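# Swing a locker door fully open and leave it

## Task

Swing the locker's door open to its full travel and have it stay open by itself, without the robot holding it there. Opening it with a violent slam counts as failure, as does the robot toppling or finishing tilted. At the end the gripper must have released the door and the robot must have backed away from it.

## Robot and tools

ROBOT. A Hello Robot Stretch 3 with one arm. It has a two-wheel base (0.33 m long, 0.34 m wide) that drives forward/back and turns in place but cannot slide sideways. A lift carriage rides a vertical mast, and a telescoping arm extends out the robot's RIGHT side. The wrist has yaw, pitch and roll and carries a two-finger gripper with round 0.04 m pads. To move the gripper forward or back you drive the base. Turns pivot about the wheel-axle midpoint, 0.05 m behind the front edge. With the arm retracted and the wrist folded, a turn sweeps a 0.28 m radius; an unfolded, level gripper reaches past that. Cameras: head_camera (896x504) and nav_camera (672x504, fisheye) on the pan/tilt head, and wrist_camera (644x364) on the gripper.

FRAMES. Base frame: origin on the floor between the drive wheels, x forward, y left, z up. hand_pose is reported in it, at the point where closed fingertips meet; with all wrist joints at zero its x points up, y back toward the mast, z rearward. The odometry frame is the base frame at scene start; heading is positive to the left, from -3.142 to 3.142, and is counted from wheel turns, so wheel slip shows up as motion.

execute_actions. Argument actions: a list run in order (empty list = just report). Each action is {"robot": command, "steps": n, "until": condition}; steps is 1 to 450 control steps at 30 per second (default 1); {"steps": n} alone simply waits. Motions keep running after the call returns and while you think. A command may contain:
- base: exactly one of translate_m (metres, a relative distance measured from where the base is when that command begins, forward positive, magnitude at most 1) or rotate_rad (radians, relative turn, counter-clockwise/left positive, magnitude at most 3.2).
- joints: one object for the single arm, keyed by joint name, each value an absolute target. Unnamed joints keep their current goal. Ranges: lift_m 0 to 1.1 (arm height on mast, m); arm_m 0 to 0.52 (extension, m); wrist_yaw_rad -1.345 to 4.42 (0 along the arm, positive swings toward the front, 3.0 folds over the base); wrist_pitch_rad -1.57 to 0.451 (0 level, negative tips fingers down); wrist_roll_rad -2.911 to 2.911 (0 fingers side by side); gripper_m -0.089 to 0.179 (larger is wider; real fingertip gap is about 0.007 m less when nearly shut and 0.025 m less when fully open, and zero below 0.007); head_pan_rad -3.953 to 1.73 (0 forward, positive left, -1.57 looks along the arm); head_tilt_rad -1.53 to 0.419 (negative down).
- contact_limits: {"arm_m": e}, effort in percent 1 to 100 at which the arm's motion halts (about -e when retracting). Smaller is gentler; too small stops at once. Applies until the next arm command and is cut to the maximum shown in the robot.contact_limits line.
In place of one command, robot may be a queue (list of up to 8 commands and {"pause_s": s}, s at most 15), each starting after the previous ended done (for base and gripper_m, off_target also advances). {"robot": {"stop": true}} brakes everything and clears the queue. A new command acts immediately, overrides named joints and discards any older queue; goals too close to brake for are overshot and returned to. Out-of-range or malformed input rejects the whole call.
until: {"robot": {field: [op, value]}} with ops =, !=, <, <=, >, >=, or a status word, or {"status": "ended"} (true once nothing is moving and no queue runs). Fields include base_status, translate_m, rotate_rad, each joint's reading, _goal and _status, refusals, queue, queue_left. Numbers compare as printed (joints 3 decimals, base 4), so avoid "=" on readings. {"any": {"status": "ended"}} fires when any one motion or the queue finishes. Typical wait: steps 450 with until robot status ended.

SPEED. The base goes up to 0.30 m/s and 1.9 rad/s only with the arm stowed (lift_m under 0.30, arm_m under 0.03, wrist_yaw_rad over 2.54); otherwise 0.10 m/s and 0.63 rad/s.

GRIPPER AND WRIST. Close below an object's width to grip; open at least 0.02 beyond the touch value to release. Readings and done do not prove a grasp. Only fold/unfold the wrist (yaw to 3.0) with lift_m 0.32 to 0.95, pitch -0.4, roll near 0; once folded the lift may go to 0.25. With yaw below -0.4 keep pitch at -0.5 or lower.

zoom_image: camera (head_camera, nav_camera or wrist_camera) and region [x0, y0, x1, y1] in pixels from the image's top-left, at most 504 by 504; returns a magnified crop of that camera's last image.

finished_scene: scene (the current scene's number). Ends the scene permanently and reports success; the robot first holds the last command and then brakes, so let everything finish before calling.

RESULTS. base_status shows state plus (distance so far of goal). joint_goals, joint_status, measured_speeds (units per second), refusals/queue/queue_left. Statuses: moving, done, off_target (stopped short and may still push), contact_stop (arm or lift hit something and went slack), time_out, stopped, not_commanded, torque_fault (wrist servo off ~10 s, limp, commands refused). Lines starting refused:, dropped: or replaced: explain rejected goals, abandoned queue items (indices from 0) or how a prior motion ended. robot.on_its_own reports goals the robot changed, slack or off joints, motors loaded at rest, and base lean of 3 degrees or more. base_tilt gives forward/right lean in degrees. motor_effort is percent with peak in brackets, positive toward higher values; wheels positive forward. lidar_m: 12 distances in 30-degree sectors, first ahead, counter-clockwise (4th left, 7th behind, 10th right), plane 0.17 m high, 0.15 to 12 m. wrist_depth_mm and head_depth_mm: 7x7 median depths (head image sideways). Camera calibration gives K and T_world_to_cam in the base frame, slightly inexact.

AVOID. Swinging the door fast. Pushing against something rigid with the gripper above about 0.45 m, raising the contact limit, or pushing again after a contact_stop, all of which can tip the robot. Driving while the gripper hooks something fixed, or snagging furniture (worst backing up); if it leans, reverse the last move in small steps, pull the gripper free, and lower lift_m to about 0.2 if still tipped. Long hard wrist pushes that trigger torque faults. Finish with the door resting open on its own, gripper released, robot clear.

Each tool is called in YAML: its name, and indented under it one key for each argument.

## Session

I'll start by looking at the scene.

execute_actions:
  actions: []

Scene clock: 0.00 s.
robot.base_odometry: x=+0.000 y=+0.000 heading=+0.000 (m, m, rad; robot's odometry frame)
robot.turned_by_wheels: +0.000 (rad since the last result)
robot.turned_by_imu: +0.000 (rad since the last result)
robot.base_tilt: forward=-0.2 right=-1.6 (deg)
robot.lidar_m: 1.17 1.23 1.60 2.78 2.85 2.69 2.27 2.59 2.07 1.53 1.74 1.25
robot.head_depth_mm: 1146 1153 1164 1178 1187 1199 1209 / 1134 1145 1157 1164 1179 1189 1197 / 1125 1132 1143 1155 1170 1177 1190 / 1112 1118 1134 1144 1145 1161 1177 / 1120 1128 1144 1151 1164 1175 1186 / 1113 1122 1135 1141 1153 1167 1173 / 1105 1111 1127 1134 1148 1154 1164
robot.base_status: not_commanded
robot.joint_positions: lift_m=+0.344 arm_m=+0.000 wrist_yaw_rad=+2.813 wrist_pitch_rad=-0.514 wrist_roll_rad=-0.010 gripper_m=+0.037 head_pan_rad=+0.016 head_tilt_rad=+0.009
robot.joint_goals: lift_m=+0.344 arm_m=+0.000 wrist_yaw_rad=+2.813 wrist_pitch_rad=-0.514 wrist_roll_rad=-0.010 gripper_m=+0.037 head_pan_rad=+0.016 head_tilt_rad=+0.009
robot.joint_status: lift_m=not_commanded arm_m=not_commanded wrist_yaw_rad=not_commanded wrist_pitch_rad=not_commanded wrist_roll_rad=not_commanded gripper_m=not_commanded head_pan_rad=not_commanded head_tilt_rad=not_commanded
robot.measured_speeds: translate_m=+0.000 rotate_rad=+0.000 lift_m=+0.000 arm_m=+0.000 wrist_yaw_rad=+0.000 wrist_pitch_rad=+0.000 wrist_roll_rad=+0.000 head_pan_rad=+0.000 head_tilt_rad=+0.000
robot: refusals=0 queue=idle queue_left=0
robot.motor_effort: left_wheel=-1 right_wheel=-1 lift_m=+32 arm_m=+0 wrist_yaw_rad=+0 wrist_pitch_rad=+4 wrist_roll_rad=+0 gripper_m=+0 head_pan_rad=-1 head_tilt_rad=+1 (%)
robot.hand_pose: x=+0.0470 y=+0.0552 z=+0.3356 quat_wxyz=(+0.289, +0.700, +0.067, +0.649) (m; robot's base frame)
robot.wrist_depth_mm: - - - - - - - / - - - - - - - / - 874 866 867 876 856 854 / 689 708 711 705 713 706 706 / 604 - 623 604 628 605 596 / 529 516 - 531 544 525 526 / 474 - - 465 465 472 466
pictures: head_camera (sideways: a quarter turn clockwise sets it upright), nav_camera (sideways: a quarter turn counterclockwise sets it upright), wrist_camera
Images, in order (width x height): head_camera 896x504, nav_camera 672x504, wrist_camera 644x364.

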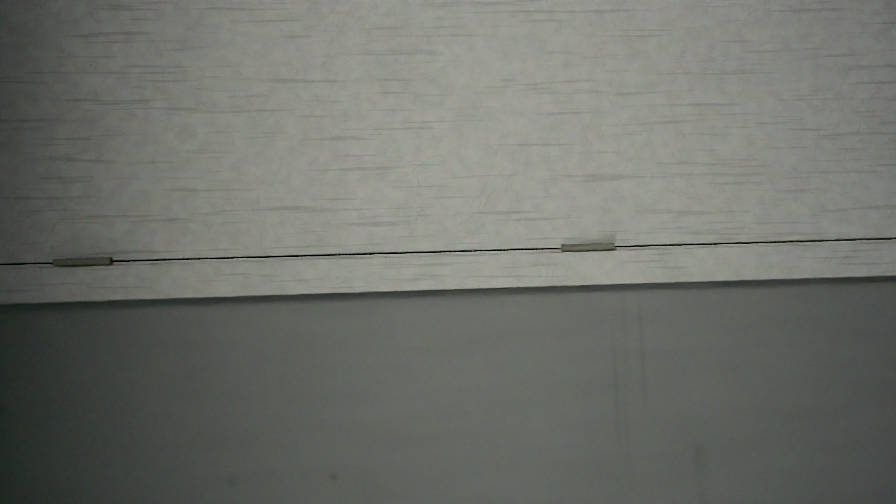

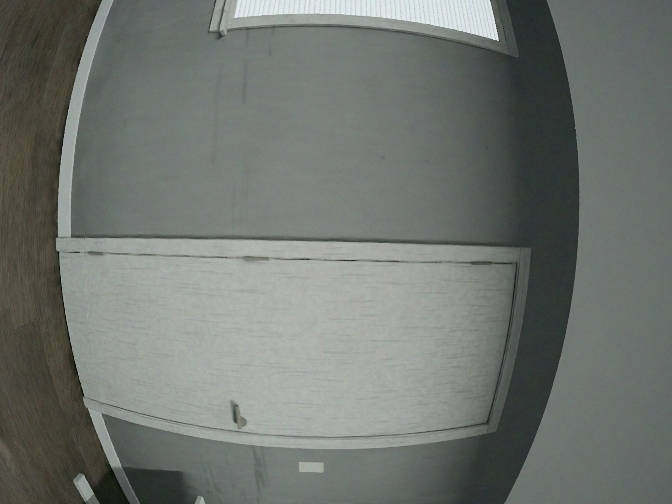

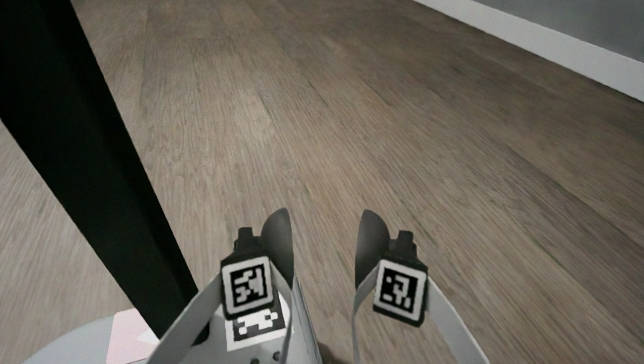

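execute_actions:
  actions:
    - {"robot": {"joints": {"head_pan_rad": -1.4, "head_tilt_rad": -0.3}}, "steps": 450, "until": {"robot": {"status": "ended"}}}

Scene clock: 5.70 s.
robot.base_odometry: x=+0.000 y=+0.000 heading=+0.000 (m, m, rad; robot's odometry frame)
robot.turned_by_wheels: +0.000 (rad since the last result)
robot.turned_by_imu: +0.001 (rad since the last result)
robot.base_tilt: forward=-0.2 right=-1.7 (deg)
robot.lidar_m: 1.17 1.23 1.60 2.79 2.85 2.69 2.27 2.60 2.07 1.53 1.74 1.25
robot.head_depth_mm: 1655 1765 1869 1656 1662 1775 1474 / 1666 1765 1877 1659 2152 1840 1479 / 1675 1787 1904 1685 2168 1850 1479 / 1675 1776 1907 1690 2182 1848 1485 / 1683 1783 1929 1703 2195 1862 1491 / 1700 1807 1934 1714 2214 1862 1489 / 1722 1841 1966 1729 2237 1879 1500
robot.base_status: not_commanded
robot.joint_positions: lift_m=+0.344 arm_m=+0.000 wrist_yaw_rad=+2.813 wrist_pitch_rad=-0.514 wrist_roll_rad=-0.010 gripper_m=+0.037 head_pan_rad=-1.393 head_tilt_rad=-0.296
robot.joint_goals: lift_m=+0.344 arm_m=+0.000 wrist_yaw_rad=+2.813 wrist_pitch_rad=-0.514 wrist_roll_rad=-0.010 gripper_m=+0.037 head_pan_rad=-1.400 head_tilt_rad=-0.300
robot.joint_status: lift_m=not_commanded arm_m=not_commanded wrist_yaw_rad=not_commanded wrist_pitch_rad=not_commanded wrist_roll_rad=not_commanded gripper_m=not_commanded head_pan_rad=done head_tilt_rad=done
robot.measured_speeds: translate_m=+0.000 rotate_rad=+0.000 lift_m=+0.000 arm_m=+0.000 wrist_yaw_rad=+0.000 wrist_pitch_rad=+0.000 wrist_roll_rad=+0.000 head_pan_rad=+0.000 head_tilt_rad=+0.000
robot: refusals=0 queue=done queue_left=0
robot.motor_effort: left_wheel=-1(1) right_wheel=+0(0) lift_m=+33(32) arm_m=-1(1) wrist_yaw_rad=+0(0) wrist_pitch_rad=+4(5) wrist_roll_rad=+1(0) gripper_m=+1(1) head_pan_rad=-3(29) head_tilt_rad=-1(20) (%)
robot.hand_pose: x=+0.0470 y=+0.0552 z=+0.3356 quat_wxyz=(+0.289, +0.700, +0.067, +0.649) (m; robot's base frame)
robot.wrist_depth_mm: - - - - - - - / - - - - - - - / - 887 857 871 856 854 868 / 680 705 710 707 722 713 713 / 603 - 627 604 624 608 606 / 523 514 - 532 541 526 529 / 475 - - 464 467 465 465
pictures: head_camera (sideways: a quarter turn clockwise sets it upright), nav_camera (sideways: a quarter turn counterclockwise sets it upright), wrist_camera
camera_calibration (this result's frames):
head_camera: T_world_to_cam=[[-0.0256561, 0.329566, -0.943784, 1.24724], [0.988328, 0.15018, 0.0255754, -0.0422424], [0.150167, -0.932112, -0.329572, 0.385668], [0, 0, 0, 1]] pos_world=[0.0158343, -0.0452188, 1.30531]
nav_camera: T_world_to_cam=[[0.0602402, -0.241051, 0.968641, -1.21605], [-0.991683, -0.125027, 0.0305596, 0.02374], [0.11374, -0.962425, -0.246578, 0.2848], [0, 0, 0, 1]] pos_world=[0.0644045, -0.0160631, 1.24741]
Images, in order (width x height): head_camera 896x504, nav_camera 672x504, wrist_camera 644x364.

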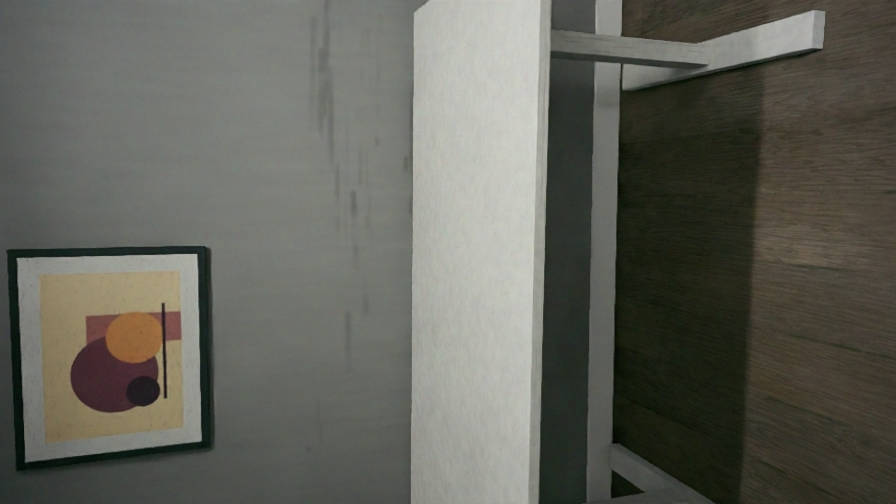

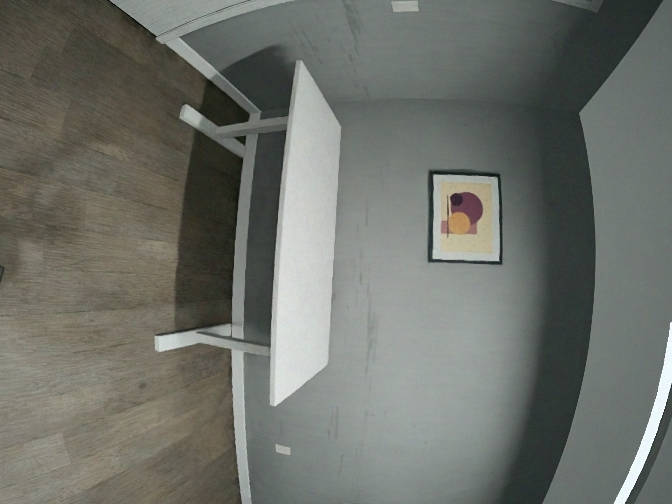

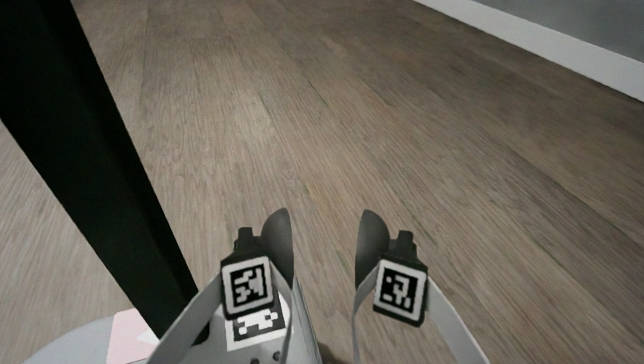

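A desk on the right. Look behind.

execute_actions:
  actions:
    - {"robot": {"joints": {"head_pan_rad": -3.0, "head_tilt_rad": -0.3}}, "steps": 450, "until": {"robot": {"status": "ended"}}}

Scene clock: 9.40 s.
robot.base_odometry: x=+0.000 y=+0.000 heading=+0.000 (m, m, rad; robot's odometry frame)
robot.turned_by_wheels: +0.000 (rad since the last result)
robot.turned_by_imu: +0.001 (rad since the last result)
robot.base_tilt: forward=-0.2 right=-1.7 (deg)
robot.lidar_m: 1.17 1.23 1.60 2.79 2.85 2.69 2.28 2.60 2.07 1.53 1.74 1.25
robot.head_depth_mm: 1911 2034 2186 2319 2425 1830 1477 / 2192 2292 2442 2555 2455 1844 1476 / 2217 2346 2503 2680 2478 1849 1480 / 2224 2363 2516 2697 2482 1852 1484 / 2248 2367 2518 2708 2477 1858 1482 / 2223 2371 2527 2707 2504 1863 1493 / 2252 2373 2537 2727 2521 1880 1491
robot.base_status: not_commanded
robot.joint_positions: lift_m=+0.344 arm_m=+0.000 wrist_yaw_rad=+2.813 wrist_pitch_rad=-0.514 wrist_roll_rad=-0.010 gripper_m=+0.037 head_pan_rad=-2.993 head_tilt_rad=-0.296
robot.joint_goals: lift_m=+0.344 arm_m=+0.000 wrist_yaw_rad=+2.813 wrist_pitch_rad=-0.514 wrist_roll_rad=-0.010 gripper_m=+0.037 head_pan_rad=-3.000 head_tilt_rad=-0.300
robot.joint_status: lift_m=not_commanded arm_m=not_commanded wrist_yaw_rad=not_commanded wrist_pitch_rad=not_commanded wrist_roll_rad=not_commanded gripper_m=not_commanded head_pan_rad=done head_tilt_rad=done
robot.measured_speeds: translate_m=+0.000 rotate_rad=+0.000 lift_m=+0.000 arm_m=+0.000 wrist_yaw_rad=+0.000 wrist_pitch_rad=+0.000 wrist_roll_rad=+0.000 head_pan_rad=+0.000 head_tilt_rad=+0.000
robot: refusals=0 queue=done queue_left=0
robot.motor_effort: left_wheel=-1(1) right_wheel=+0(0) lift_m=+32(32) arm_m=+0(0) wrist_yaw_rad=+0(0) wrist_pitch_rad=+5(5) wrist_roll_rad=+0(0) gripper_m=+0(1) head_pan_rad=-3(30) head_tilt_rad=-2(2) (%)
robot.hand_pose: x=+0.0470 y=+0.0552 z=+0.3356 quat_wxyz=(+0.289, +0.700, +0.067, +0.649) (m; robot's base frame)
robot.wrist_depth_mm: - - - - - - - / - - - - - - - / - 851 864 848 858 867 864 / 686 712 701 714 710 719 699 / 607 - 614 601 622 612 608 / 524 512 - 526 542 527 526 / 472 - - 468 466 459 464
pictures: head_camera (sideways: a quarter turn clockwise sets it upright), nav_camera (sideways: a quarter turn counterclockwise sets it upright), wrist_camera
camera_calibration (this result's frames):
head_camera: T_world_to_cam=[[0.330347, 0.0160461, -0.943723, 1.24499], [0.121248, -0.992293, 0.0255704, -0.0369467], [-0.936039, -0.122871, -0.329746, 0.392521], [0, 0, 0, 1]] pos_world=[-0.0393844, -0.00840958, 1.30531]
nav_camera: T_world_to_cam=[[-0.242885, -0.0532013, 0.968595, -1.21414], [-0.0960176, 0.99491, 0.0305693, 0.0182638], [-0.965291, -0.0855774, -0.246757, 0.291615], [0, 0, 0, 1]] pos_world=[-0.011649, -0.057809, 1.24741]
Images, in order (width x height): head_camera 896x504, nav_camera 672x504, wrist_camera 644x364.

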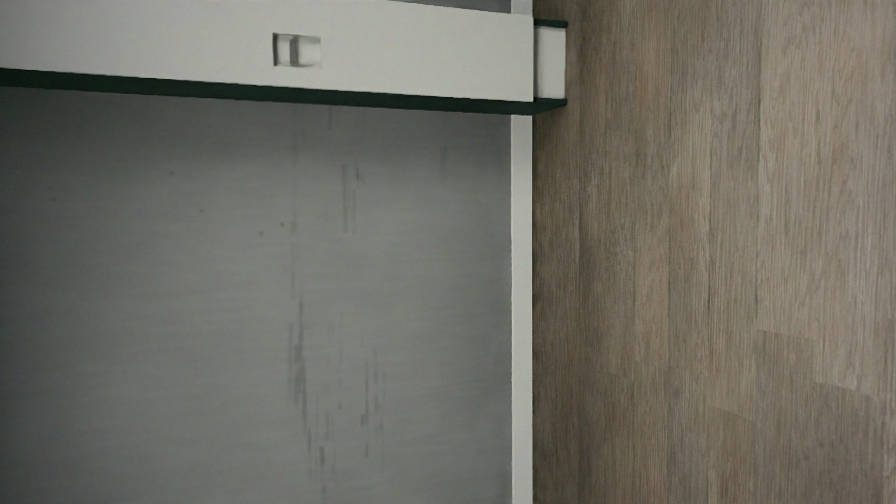

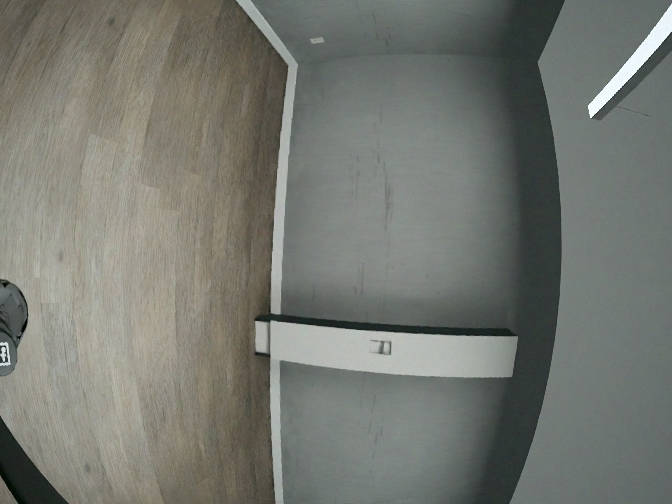

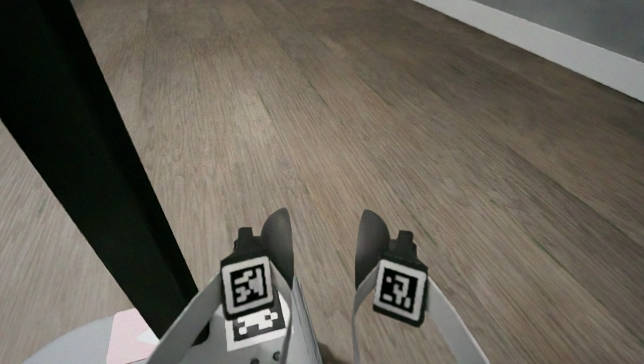

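execute_actions:
  actions:
    - {"robot": {"joints": {"head_pan_rad": -3.3, "head_tilt_rad": -0.15}}, "steps": 450, "until": {"robot": {"status": "ended"}}}

zoom_image:
  camera: "head_camera"
  region: [250, 150, 550, 350]

Scene clock: 13.93 s.
robot.base_odometry: x=+0.000 y=+0.000 heading=+0.000 (m, m, rad; robot's odometry frame)
robot.turned_by_wheels: +0.000 (rad since the last result)
robot.turned_by_imu: +0.001 (rad since the last result)
robot.base_tilt: forward=-0.2 right=-1.6 (deg)
robot.lidar_m: 1.17 1.23 1.60 2.79 2.85 2.70 2.27 2.60 2.07 1.53 1.74 1.25
robot.head_depth_mm: 2545 2665 2796 2916 3009 2190 1675 / 2494 2600 2713 2832 2909 2203 1688 / 2444 2528 2642 2747 2856 2211 1683 / 2330 2156 2234 2316 2440 2208 1703 / 2306 2348 2437 2590 2672 2237 1706 / 2262 2331 2416 2519 2618 2247 1712 / 2204 2284 2359 2454 2559 2252 1718
robot.base_status: not_commanded
robot.joint_positions: lift_m=+0.344 arm_m=+0.000 wrist_yaw_rad=+2.813 wrist_pitch_rad=-0.514 wrist_roll_rad=-0.010 gripper_m=+0.037 head_pan_rad=-3.293 head_tilt_rad=-0.162
robot.joint_goals: lift_m=+0.344 arm_m=+0.000 wrist_yaw_rad=+2.813 wrist_pitch_rad=-0.514 wrist_roll_rad=-0.010 gripper_m=+0.037 head_pan_rad=-3.300 head_tilt_rad=-0.150
robot.joint_status: lift_m=not_commanded arm_m=not_commanded wrist_yaw_rad=not_commanded wrist_pitch_rad=not_commanded wrist_roll_rad=not_commanded gripper_m=not_commanded head_pan_rad=done head_tilt_rad=done
robot.measured_speeds: translate_m=+0.000 rotate_rad=+0.000 lift_m=+0.000 arm_m=+0.000 wrist_yaw_rad=+0.000 wrist_pitch_rad=+0.000 wrist_roll_rad=+0.000 head_pan_rad=+0.000 head_tilt_rad=+0.000
robot: refusals=0 queue=done queue_left=0
robot.motor_effort: left_wheel=-1(1) right_wheel=+0(0) lift_m=+32(32) arm_m=+0(1) wrist_yaw_rad=+0(0) wrist_pitch_rad=+5(4) wrist_roll_rad=+0(1) gripper_m=+1(0) head_pan_rad=-3(19) head_tilt_rad=+4(15) (%)
robot.hand_pose: x=+0.0470 y=+0.0552 z=+0.3356 quat_wxyz=(+0.289, +0.700, +0.067, +0.649) (m; robot's base frame)
robot.wrist_depth_mm: - - - - - - - / - - - - - - - / - 859 858 861 859 866 885 / 685 714 716 708 714 711 726 / 600 - 623 599 630 600 604 / 524 514 - 527 540 520 523 / 475 - - 467 470 468 469
pictures: head_camera (sideways: a quarter turn clockwise sets it upright), nav_camera (sideways: a quarter turn counterclockwise sets it upright), wrist_camera
camera_calibration (this result's frames):
head_camera: T_world_to_cam=[[0.192581, -0.0628323, -0.979267, 1.29228], [-0.173783, -0.984357, 0.0289829, -0.0395945], [-0.96577, 0.164599, -0.200488, 0.224468], [0, 0, 0, 1]] pos_world=[-0.0389637, 0.00527427, 1.31163]
nav_camera: T_world_to_cam=[[-0.117435, 0.00109843, 0.99308, -1.24695], [0.205861, 0.978305, 0.0232616, 0.0259314], [-0.971509, 0.207168, -0.115113, 0.120299], [0, 0, 0, 1]] pos_world=[-0.0349024, -0.0489212, 1.25157]
Images, in order (width x height): head_camera 896x504, nav_camera 672x504, wrist_camera 644x364.

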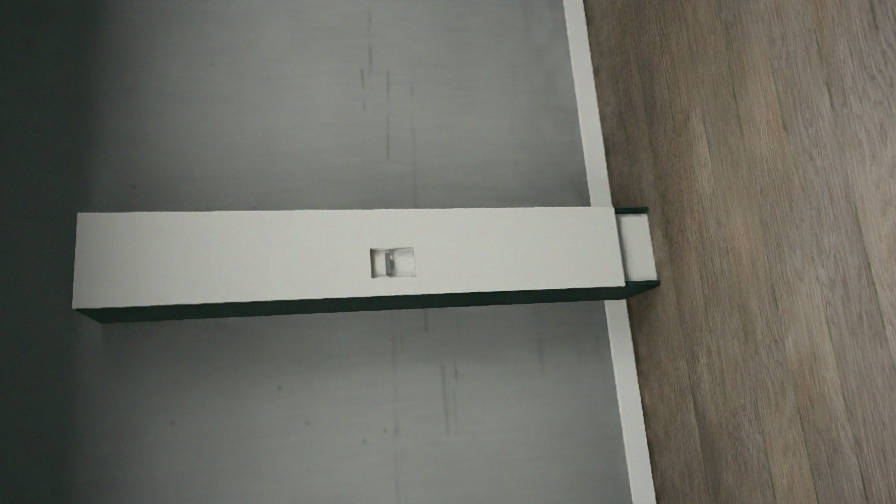

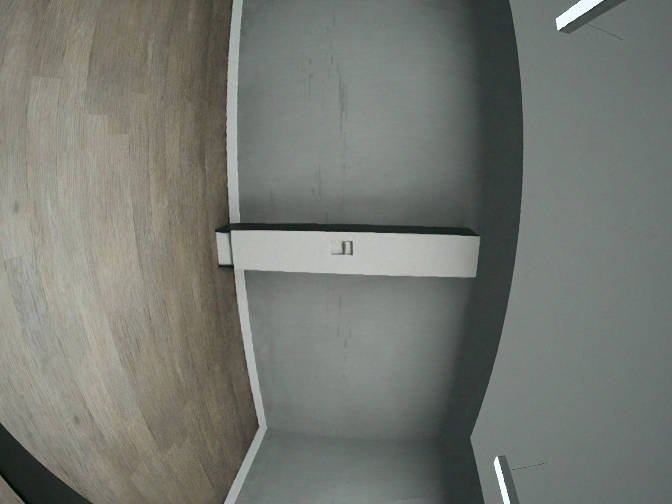

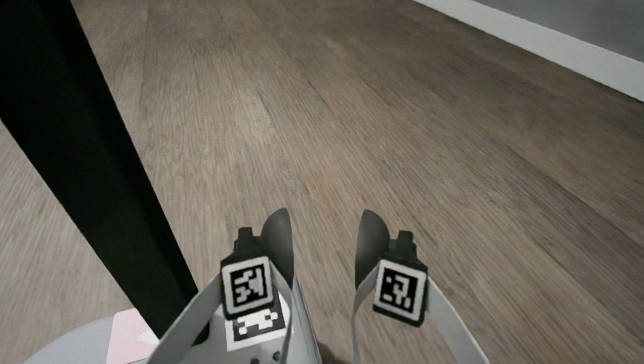

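Region (250, 150, 550, 350) of head_camera's 896x504 image, scaled by 1.680, with more detail than that image has.

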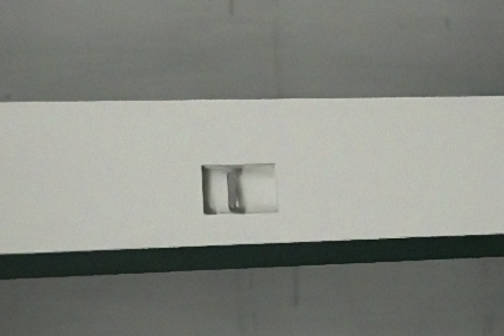

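execute_actions:
  actions:
    - {"robot": {"joints": {"lift_m": 0.28}, "base": {"rotate_rad": -0.249}}, "steps": 200, "until": {"robot": {"status": "ended"}}}
    - {"robot": {"base": {"translate_m": -1.0}, "joints": {"head_pan_rad": -1.57, "head_tilt_rad": -0.35}}, "steps": 300, "until": {"robot": {"translate_m": ["<=", -0.684]}}}
    - {"robot": {"base": {"translate_m": -1.0}}, "steps": 300, "until": {"robot": {"status": "ended"}}}
    - {"robot": {"base": {"rotate_rad": -1.237}, "joints": {"lift_m": 0.85, "wrist_pitch_rad": -0.4}}, "steps": 400, "until": {"robot": {"status": "ended"}}}

Scene clock: 93.97 s.
robot.base_odometry: x=-1.638 y=+0.416 heading=-1.486 (m, m, rad; robot's odometry frame)
robot.turned_by_wheels: -1.486 (rad since the last result)
robot.turned_by_imu: -1.481 (rad since the last result)
robot.base_tilt: forward=-0.1 right=-1.7 (deg)
robot.lidar_m: 2.47 2.34 2.86 2.79 2.92 2.34 2.27 1.33 0.65 0.63 0.99 1.37
robot.head_depth_mm: 522 568 896 991 1092 1198 1309 / 521 556 598 646 705 774 872 / 519 554 596 653 705 770 854 / 516 552 593 669 710 767 849 / 515 551 591 641 704 776 872 / 524 828 898 983 1068 1171 1294 / 788 843 905 978 1065 1163 1288
robot.base_status: done (rotate_rad -1.2369 of -1.2370)
robot.joint_positions: lift_m=+0.850 arm_m=+0.000 wrist_yaw_rad=+2.813 wrist_pitch_rad=-0.419 wrist_roll_rad=-0.010 gripper_m=+0.037 head_pan_rad=-1.577 head_tilt_rad=-0.346
robot.joint_goals: lift_m=+0.850 arm_m=+0.000 wrist_yaw_rad=+2.813 wrist_pitch_rad=-0.400 wrist_roll_rad=-0.010 gripper_m=+0.037 head_pan_rad=-1.570 head_tilt_rad=-0.350
robot.joint_status: lift_m=done arm_m=not_commanded wrist_yaw_rad=not_commanded wrist_pitch_rad=done wrist_roll_rad=not_commanded gripper_m=not_commanded head_pan_rad=done head_tilt_rad=done
robot.measured_speeds: translate_m=+0.000 rotate_rad=+0.000 lift_m=+0.000 arm_m=+0.000 wrist_yaw_rad=+0.000 wrist_pitch_rad=+0.000 wrist_roll_rad=+0.000 head_pan_rad=+0.000 head_tilt_rad=+0.000
robot: refusals=0 queue=done queue_left=0
robot.motor_effort: left_wheel=+1(5) right_wheel=-2(6) lift_m=+40(42) arm_m=-1(1) wrist_yaw_rad=+0(0) wrist_pitch_rad=+6(7) wrist_roll_rad=+1(1) gripper_m=+0(0) head_pan_rad=+1(26) head_tilt_rad=-1(15) (%)
robot.hand_pose: x=+0.0512 y=+0.0675 z=+0.8622 quat_wxyz=(+0.258, +0.703, +0.033, +0.662) (m; robot's base frame)
robot.wrist_depth_mm: - - - - - - - / - - - - - - - / - - - - - - - / - - - - - - - / - - - - - - - / - - - - - - - / - 992 - - - - -
pictures: head_camera (sideways: a quarter turn clockwise sets it upright), nav_camera (sideways: a quarter turn counterclockwise sets it upright), wrist_camera
camera_calibration (this result's frames):
head_camera: T_world_to_cam=[[0.035352, 0.375787, -0.926031, 1.2237], [0.999115, -0.0344233, 0.0241729, -0.0404806], [-0.0227932, -0.926066, -0.376672, 0.448019], [0, 0, 0, 1]] pos_world=[0.00739646, -0.0463487, 1.30292]
nav_camera: T_world_to_cam=[[0.0148343, -0.296448, 0.954934, -1.19786], [-0.997828, 0.0569078, 0.033167, 0.020385], [-0.0641755, -0.953352, -0.29496, 0.348855], [0, 0, 0, 1]] pos_world=[0.0604982, -0.0236819, 1.2461]
wrist_camera: T_world_to_cam=[[0.954817, -0.296841, 0.0144711, -0.0410836], [-0.156311, -0.54301, -0.82505, 0.789496], [0.252766, 0.78551, -0.564874, 0.583938], [0, 0, 0, 1]] pos_world=[0.0150341, -0.0421804, 0.98182]
Images, in order (width x height): head_camera 896x504, nav_camera 672x504, wrist_camera 644x364.

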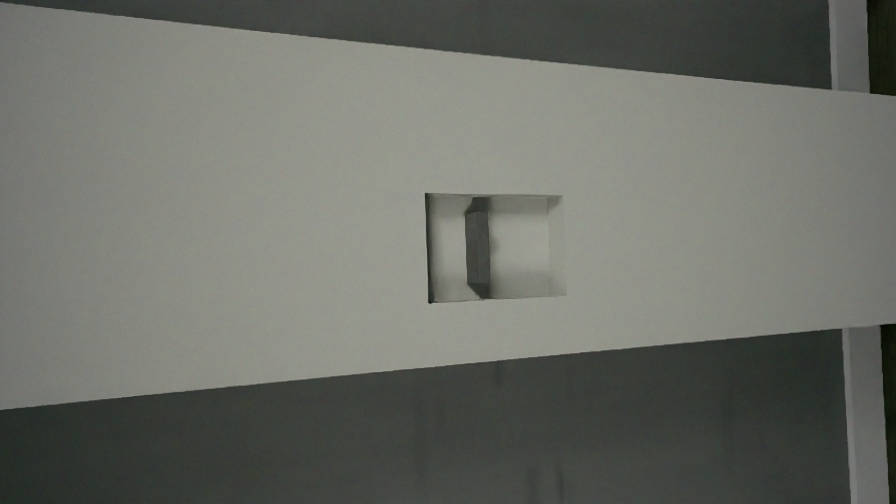

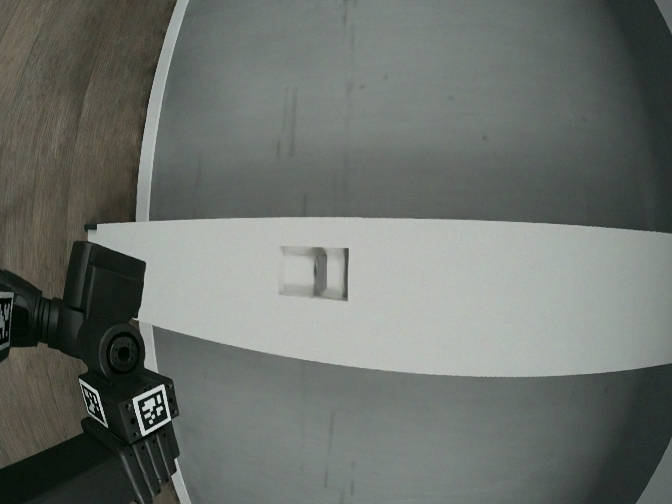

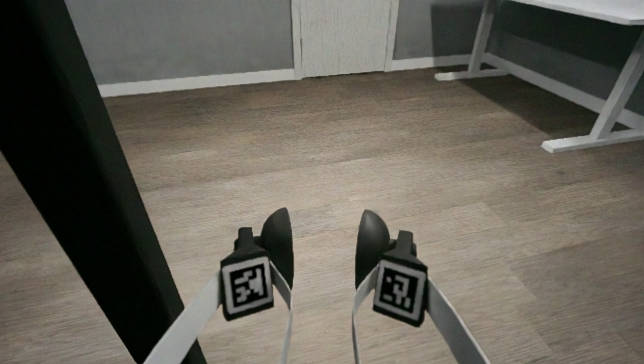

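zoom_image:
  camera: "head_camera"
  region: [400, 160, 600, 330]

Region (400, 160, 600, 330) of head_camera's 896x504 image, scaled by 2.520, with more detail than that image has; it fills the top 428 rows of this view, and the rest is white.

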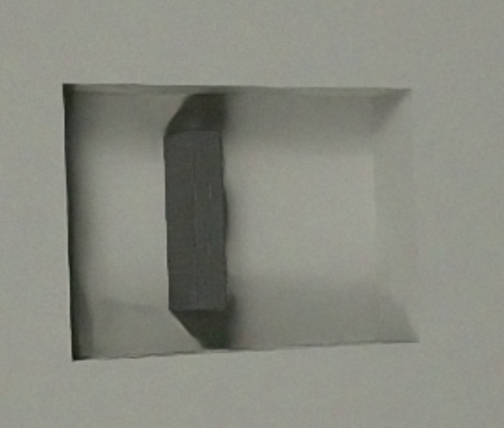

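execute_actions:
  actions:
    - {"robot": {"joints": {"wrist_yaw_rad": 0.0, "lift_m": 0.9, "head_tilt_rad": -0.5}}, "steps": 300, "until": {"robot": {"wrist_yaw_rad": ["<", 1.6]}}}
    - {"robot": {"joints": {"wrist_pitch_rad": 0.0}}, "steps": 300, "until": {"robot": {"status": "ended"}}}

Scene clock: 173.33 s.
robot.base_odometry: x=-1.638 y=+0.416 heading=-1.486 (m, m, rad; robot's odometry frame)
robot.turned_by_wheels: +0.000 (rad since the last result)
robot.turned_by_imu: +0.002 (rad since the last result)
robot.base_tilt: forward=-0.1 right=-1.6 (deg)
robot.lidar_m: 2.48 2.35 2.87 2.80 2.91 2.34 2.26 1.32 0.65 0.63 0.99 1.37
robot.head_depth_mm: 519 585 952 1078 1225 1368 - / 517 567 625 700 808 939 - / 515 563 623 706 782 - - / 514 561 651 717 785 - 1094 / 512 560 619 701 798 965 1235 / 524 835 934 1057 1195 1381 1293 / 785 856 943 1056 1191 1368 1291
robot.base_status: done (rotate_rad -1.2369 of -1.2370)
robot.joint_positions: lift_m=+0.900 arm_m=+0.000 wrist_yaw_rad=+0.002 wrist_pitch_rad=-0.023 wrist_roll_rad=-0.010 gripper_m=+0.037 head_pan_rad=-1.577 head_tilt_rad=-0.493
robot.joint_goals: lift_m=+0.900 arm_m=+0.000 wrist_yaw_rad=+0.000 wrist_pitch_rad=+0.000 wrist_roll_rad=-0.010 gripper_m=+0.037 head_pan_rad=-1.570 head_tilt_rad=-0.500
robot.joint_status: lift_m=done arm_m=not_commanded wrist_yaw_rad=done wrist_pitch_rad=done wrist_roll_rad=not_commanded gripper_m=not_commanded head_pan_rad=done head_tilt_rad=done
robot.measured_speeds: translate_m=+0.000 rotate_rad=+0.000 lift_m=+0.000 arm_m=+0.000 wrist_yaw_rad=+0.000 wrist_pitch_rad=+0.000 wrist_roll_rad=+0.000 head_pan_rad=+0.000 head_tilt_rad=+0.000
robot: refusals=0 queue=done queue_left=0
robot.motor_effort: left_wheel=+0(1) right_wheel=-2(2) lift_m=+40(40) arm_m=-1(1) wrist_yaw_rad=-1(0) wrist_pitch_rad=+8(7) wrist_roll_rad=+1(1) gripper_m=+1(0) head_pan_rad=+1(2) head_tilt_rad=-3(14) (%)
robot.hand_pose: x=-0.0209 y=-0.4003 z=+1.0083 quat_wxyz=(+0.711, +0.009, -0.703, -0.008) (m; robot's base frame)
robot.wrist_depth_mm: 687 680 659 358 359 355 620 / 708 703 690 374 369 368 647 / 739 729 702 417 380 379 683 / 763 767 741 430 395 700 695 / 787 785 768 421 404 735 712 / 831 811 - 437 418 752 742 / 866 847 829 452 438 793 763
pictures: head_camera (sideways: a quarter turn clockwise sets it upright), nav_camera (sideways: a quarter turn counterclockwise sets it upright), wrist_camera
camera_calibration (this result's frames):
head_camera: T_world_to_cam=[[0.0361348, 0.507432, -0.860934, 1.13877], [0.999096, -0.0376558, 0.0197395, -0.0347046], [-0.0224027, -0.860869, -0.508334, 0.619341], [0, 0, 0, 1]] pos_world=[0.00739874, -0.0459851, 1.29593]
nav_camera: T_world_to_cam=[[0.0140209, -0.433188, 0.901195, -1.12772], [-0.997861, 0.0514947, 0.0402774, 0.0111353], [-0.0638544, -0.899831, -0.431539, 0.526595], [0, 0, 0, 1]] pos_world=[0.0605485, -0.0152403, 1.24309]
wrist_camera: T_world_to_cam=[[-0.999463, -0.0222358, 0.0240703, -0.0538367], [-0.0280874, 0.202947, -0.978787, 1.10107], [0.0168791, -0.978937, -0.203463, -0.0234544], [0, 0, 0, 1]] pos_world=[-0.0224857, -0.247615, 1.07423]
Images, in order (width x height): head_camera 896x504, nav_camera 672x504, wrist_camera 644x364.

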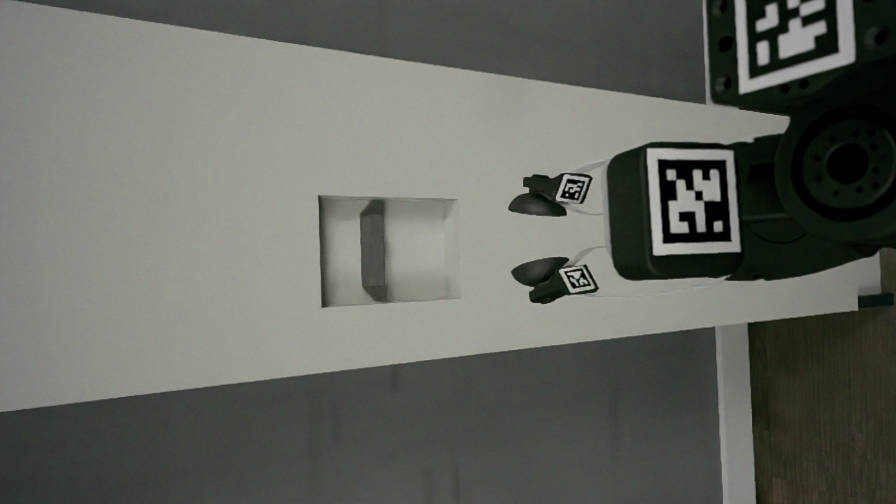

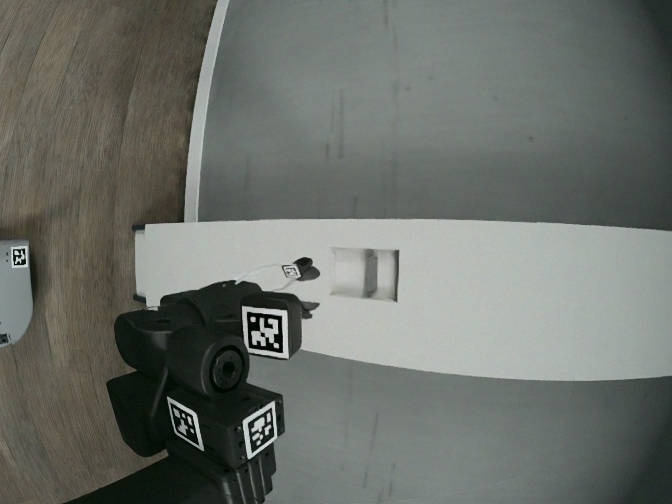

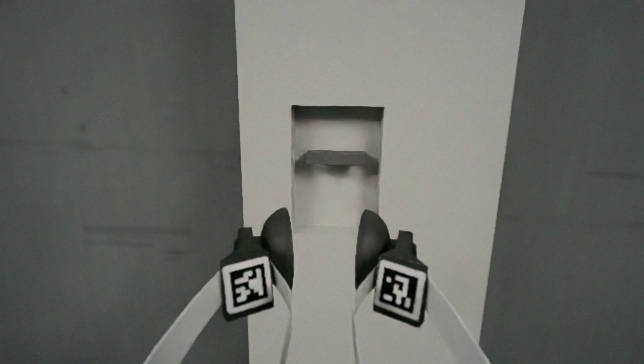

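zoom_image:
  camera: "wrist_camera"
  region: [270, 90, 410, 250]

zoom_image:
  camera: "head_camera"
  region: [300, 150, 620, 330]

Region (270, 90, 410, 250) of wrist_camera's 644x364 image, scaled by 3.150; it fills the left 441 columns of this view, and the rest is white.

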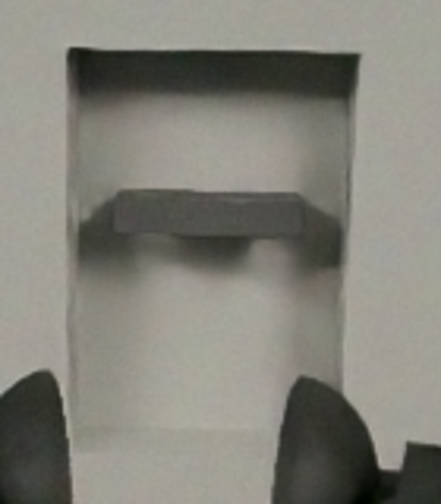

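Region (300, 150, 620, 330) of head_camera's 896x504 image, scaled by 1.575, with more detail than that image has; it fills the top 284 rows of this view, and the rest is white.

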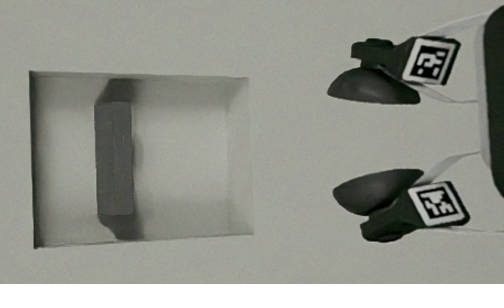

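execute_actions:
  actions:
    - {"robot": {"joints": {"wrist_roll_rad": 1.57, "arm_m": 0.15, "lift_m": 0.91, "wrist_pitch_rad": 0.02}, "base": {"translate_m": -0.01}}, "steps": 300, "until": {"robot": {"status": "ended"}}}

Scene clock: 223.47 s.
robot.base_odometry: x=-1.639 y=+0.426 heading=-1.486 (m, m, rad; robot's odometry frame)
robot.turned_by_wheels: +0.000 (rad since the last result)
robot.turned_by_imu: +0.001 (rad since the last result)
robot.base_tilt: forward=-0.1 right=-1.6 (deg)
robot.lidar_m: 2.48 2.35 2.86 2.79 2.91 2.33 2.25 1.33 0.65 0.63 0.99 1.37
robot.head_depth_mm: 525 840 954 1051 - 1426 1278 / 517 565 625 676 - 1402 1250 / 515 564 623 682 - 948 1075 / 513 561 650 715 - 926 1069 / 512 560 618 701 788 940 1208 / 517 581 922 1058 1193 1377 1287 / 782 856 945 1054 1189 1377 1298
robot.base_status: done (translate_m -0.0100 of -0.0100)
robot.joint_positions: lift_m=+0.910 arm_m=+0.150 wrist_yaw_rad=+0.001 wrist_pitch_rad=-0.002 wrist_roll_rad=+1.565 gripper_m=+0.037 head_pan_rad=-1.577 head_tilt_rad=-0.494
robot.joint_goals: lift_m=+0.910 arm_m=+0.150 wrist_yaw_rad=+0.000 wrist_pitch_rad=+0.020 wrist_roll_rad=+1.570 gripper_m=+0.037 head_pan_rad=-1.570 head_tilt_rad=-0.500
robot.joint_status: lift_m=done arm_m=done wrist_yaw_rad=done wrist_pitch_rad=done wrist_roll_rad=done gripper_m=not_commanded head_pan_rad=done head_tilt_rad=done
robot.measured_speeds: translate_m=+0.000 rotate_rad=+0.000 lift_m=+0.000 arm_m=+0.000 wrist_yaw_rad=+0.000 wrist_pitch_rad=+0.000 wrist_roll_rad=+0.000 head_pan_rad=+0.000 head_tilt_rad=+0.000
robot: refusals=0 queue=done queue_left=0
robot.motor_effort: left_wheel=+0(3) right_wheel=-2(5) lift_m=+40(43) arm_m=+2(3) wrist_yaw_rad=+0(2) wrist_pitch_rad=+8(9) wrist_roll_rad=+3(7) gripper_m=+0(1) head_pan_rad=+2(1) head_tilt_rad=-2(3) (%)
robot.hand_pose: x=-0.0211 y=-0.5509 z=+1.0235 quat_wxyz=(+0.003, +0.000, -1.000, -0.002) (m; robot's base frame)
robot.wrist_depth_mm: 222 222 222 222 221 221 220 / 230 229 228 229 228 229 227 / 237 236 237 237 237 236 235 / 245 246 246 277 278 244 243 / 255 252 253 286 284 252 252 / 263 264 - 265 - 262 261 / 275 273 273 274 274 272 271
pictures: head_camera (sideways: a quarter turn clockwise sets it upright), nav_camera (sideways: a quarter turn counterclockwise sets it upright), wrist_camera
camera_calibration (this result's frames):
head_camera: T_world_to_cam=[[0.0361368, 0.507758, -0.860742, 1.13852], [0.999096, -0.0376634, 0.0197275, -0.0346889], [-0.0224017, -0.860676, -0.50866, 0.619765], [0, 0, 0, 1]] pos_world=[0.00739874, -0.0459828, 1.29591]
nav_camera: T_world_to_cam=[[0.0140188, -0.433529, 0.901031, -1.1275], [-0.997861, 0.0514796, 0.0402946, 0.0111129], [-0.0638536, -0.899668, -0.431879, 0.527038], [0, 0, 0, 1]] pos_world=[0.0605486, -0.0152181, 1.24308]
wrist_camera: T_world_to_cam=[[-0.0194417, -0.0166872, -0.999672, 1.0138], [0.983387, 0.180168, -0.0221324, 0.17615], [0.180478, -0.983494, 0.0129072, -0.388252], [0, 0, 0, 1]] pos_world=[-0.0834424, -0.396663, 1.02238]
Images, in order (width x height): head_camera 896x504, nav_camera 672x504, wrist_camera 644x364.

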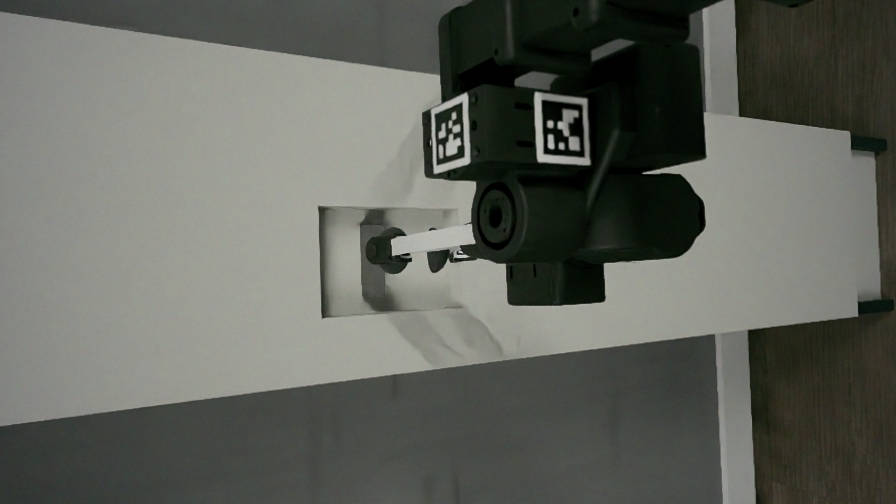

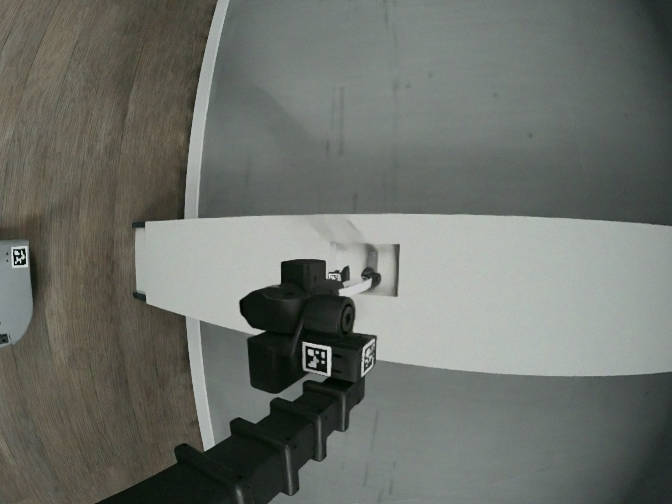

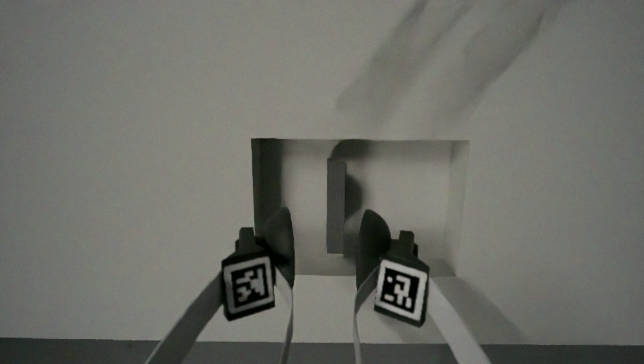

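execute_actions:
  actions:
    - {"robot": {"joints": {"arm_m": 0.21, "lift_m": 0.903, "gripper_m": 0.045}, "contact_limits": {"arm_m": 20}}, "steps": 300, "until": {"robot": {"status": "ended"}}}

Scene clock: 243.67 s.
robot.base_odometry: x=-1.639 y=+0.426 heading=-1.486 (m, m, rad; robot's odometry frame)
robot.turned_by_wheels: +0.000 (rad since the last result)
robot.turned_by_imu: +0.001 (rad since the last result)
robot.base_tilt: forward=-0.2 right=-1.6 (deg)
robot.lidar_m: 2.48 2.35 2.86 2.79 2.92 2.32 2.26 1.33 0.65 0.63 0.99 1.37
robot.head_depth_mm: 525 840 952 1045 - 1409 1275 / 516 565 625 - - 1330 1251 / 515 563 623 - - 912 1071 / 514 562 613 - 816 905 1065 / 511 560 618 699 783 942 1210 / 516 581 920 1056 1195 1377 1291 / 785 858 942 1054 1191 1374 1290
robot.base_status: done (translate_m -0.0100 of -0.0100)
robot.joint_positions: lift_m=+0.903 arm_m=+0.210 wrist_yaw_rad=+0.001 wrist_pitch_rad=-0.002 wrist_roll_rad=+1.566 gripper_m=+0.045 head_pan_rad=-1.577 head_tilt_rad=-0.494
robot.joint_goals: lift_m=+0.903 arm_m=+0.210 wrist_yaw_rad=+0.000 wrist_pitch_rad=+0.020 wrist_roll_rad=+1.570 gripper_m=+0.045 head_pan_rad=-1.570 head_tilt_rad=-0.500
robot.joint_status: lift_m=done arm_m=done wrist_yaw_rad=done wrist_pitch_rad=done wrist_roll_rad=done gripper_m=done head_pan_rad=done head_tilt_rad=done
robot.measured_speeds: translate_m=+0.000 rotate_rad=+0.000 lift_m=+0.000 arm_m=+0.000 wrist_yaw_rad=+0.000 wrist_pitch_rad=+0.000 wrist_roll_rad=+0.000 head_pan_rad=+0.000 head_tilt_rad=+0.000
robot: refusals=0 queue=done queue_left=0
robot.motor_effort: left_wheel=+1(1) right_wheel=-2(2) lift_m=+24(40) arm_m=+3(5) wrist_yaw_rad=+0(0) wrist_pitch_rad=+8(8) wrist_roll_rad=+3(3) gripper_m=+0(42) head_pan_rad=+1(1) head_tilt_rad=-3(2) (%)
robot.contact_limits: arm_m 20 (drawing in: default 21, maximum 34; extending or still: default 28, maximum 46)
robot.hand_pose: x=-0.0211 y=-0.6109 z=+1.0171 quat_wxyz=(+0.003, +0.000, -1.000, -0.001) (m; robot's base frame)
robot.wrist_depth_mm: 167 166 166 165 166 165 165 / 172 171 172 171 171 171 170 / 178 177 177 177 177 177 176 / 184 184 209 214 215 185 182 / 191 190 192 222 222 192 188 / 198 197 - 228 - 197 195 / 207 205 206 206 205 204 203
pictures: head_camera (sideways: a quarter turn clockwise sets it upright), nav_camera (sideways: a quarter turn counterclockwise sets it upright), wrist_camera
camera_calibration (this result's frames):
head_camera: T_world_to_cam=[[0.0361369, 0.507762, -0.860739, 1.13852], [0.999096, -0.0376636, 0.0197273, -0.0346887], [-0.0224018, -0.860674, -0.508664, 0.619771], [0, 0, 0, 1]] pos_world=[0.00739874, -0.0459828, 1.29591]
nav_camera: T_world_to_cam=[[0.0140187, -0.433533, 0.901028, -1.1275], [-0.997861, 0.0514795, 0.0402948, 0.0111126], [-0.0638537, -0.899666, -0.431884, 0.527044], [0, 0, 0, 1]] pos_world=[0.0605486, -0.0152178, 1.24308]
wrist_camera: T_world_to_cam=[[-0.0193411, -0.0167574, -0.999673, 1.0064], [0.983391, 0.180157, -0.022046, 0.186727], [0.180467, -0.983495, 0.0129947, -0.447271], [0, 0, 0, 1]] pos_world=[-0.0834433, -0.456665, 1.01599]
Images, in order (width x height): head_camera 896x504, nav_camera 672x504, wrist_camera 644x364.

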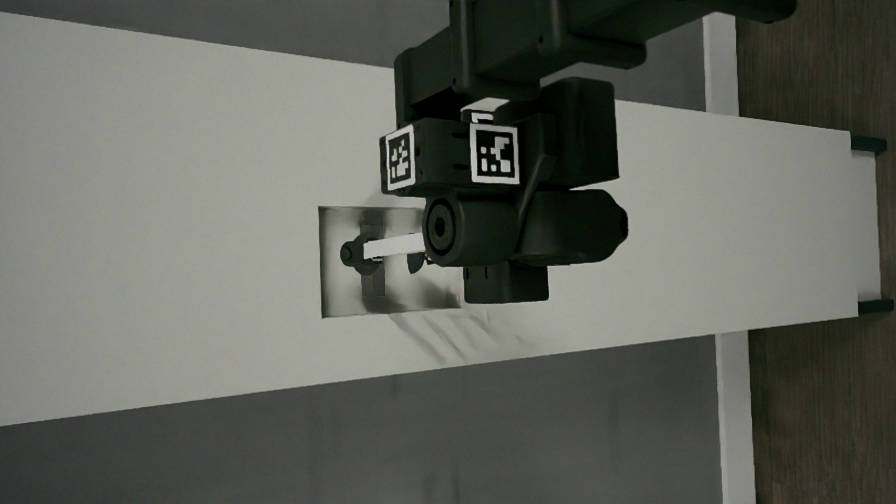

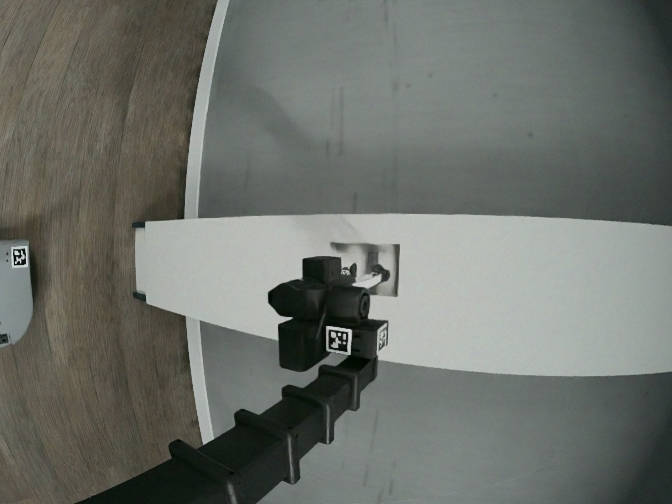

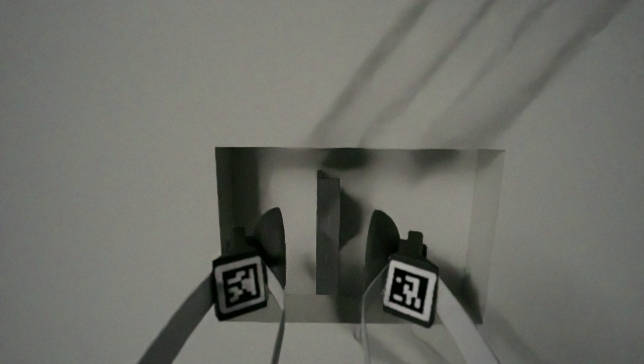

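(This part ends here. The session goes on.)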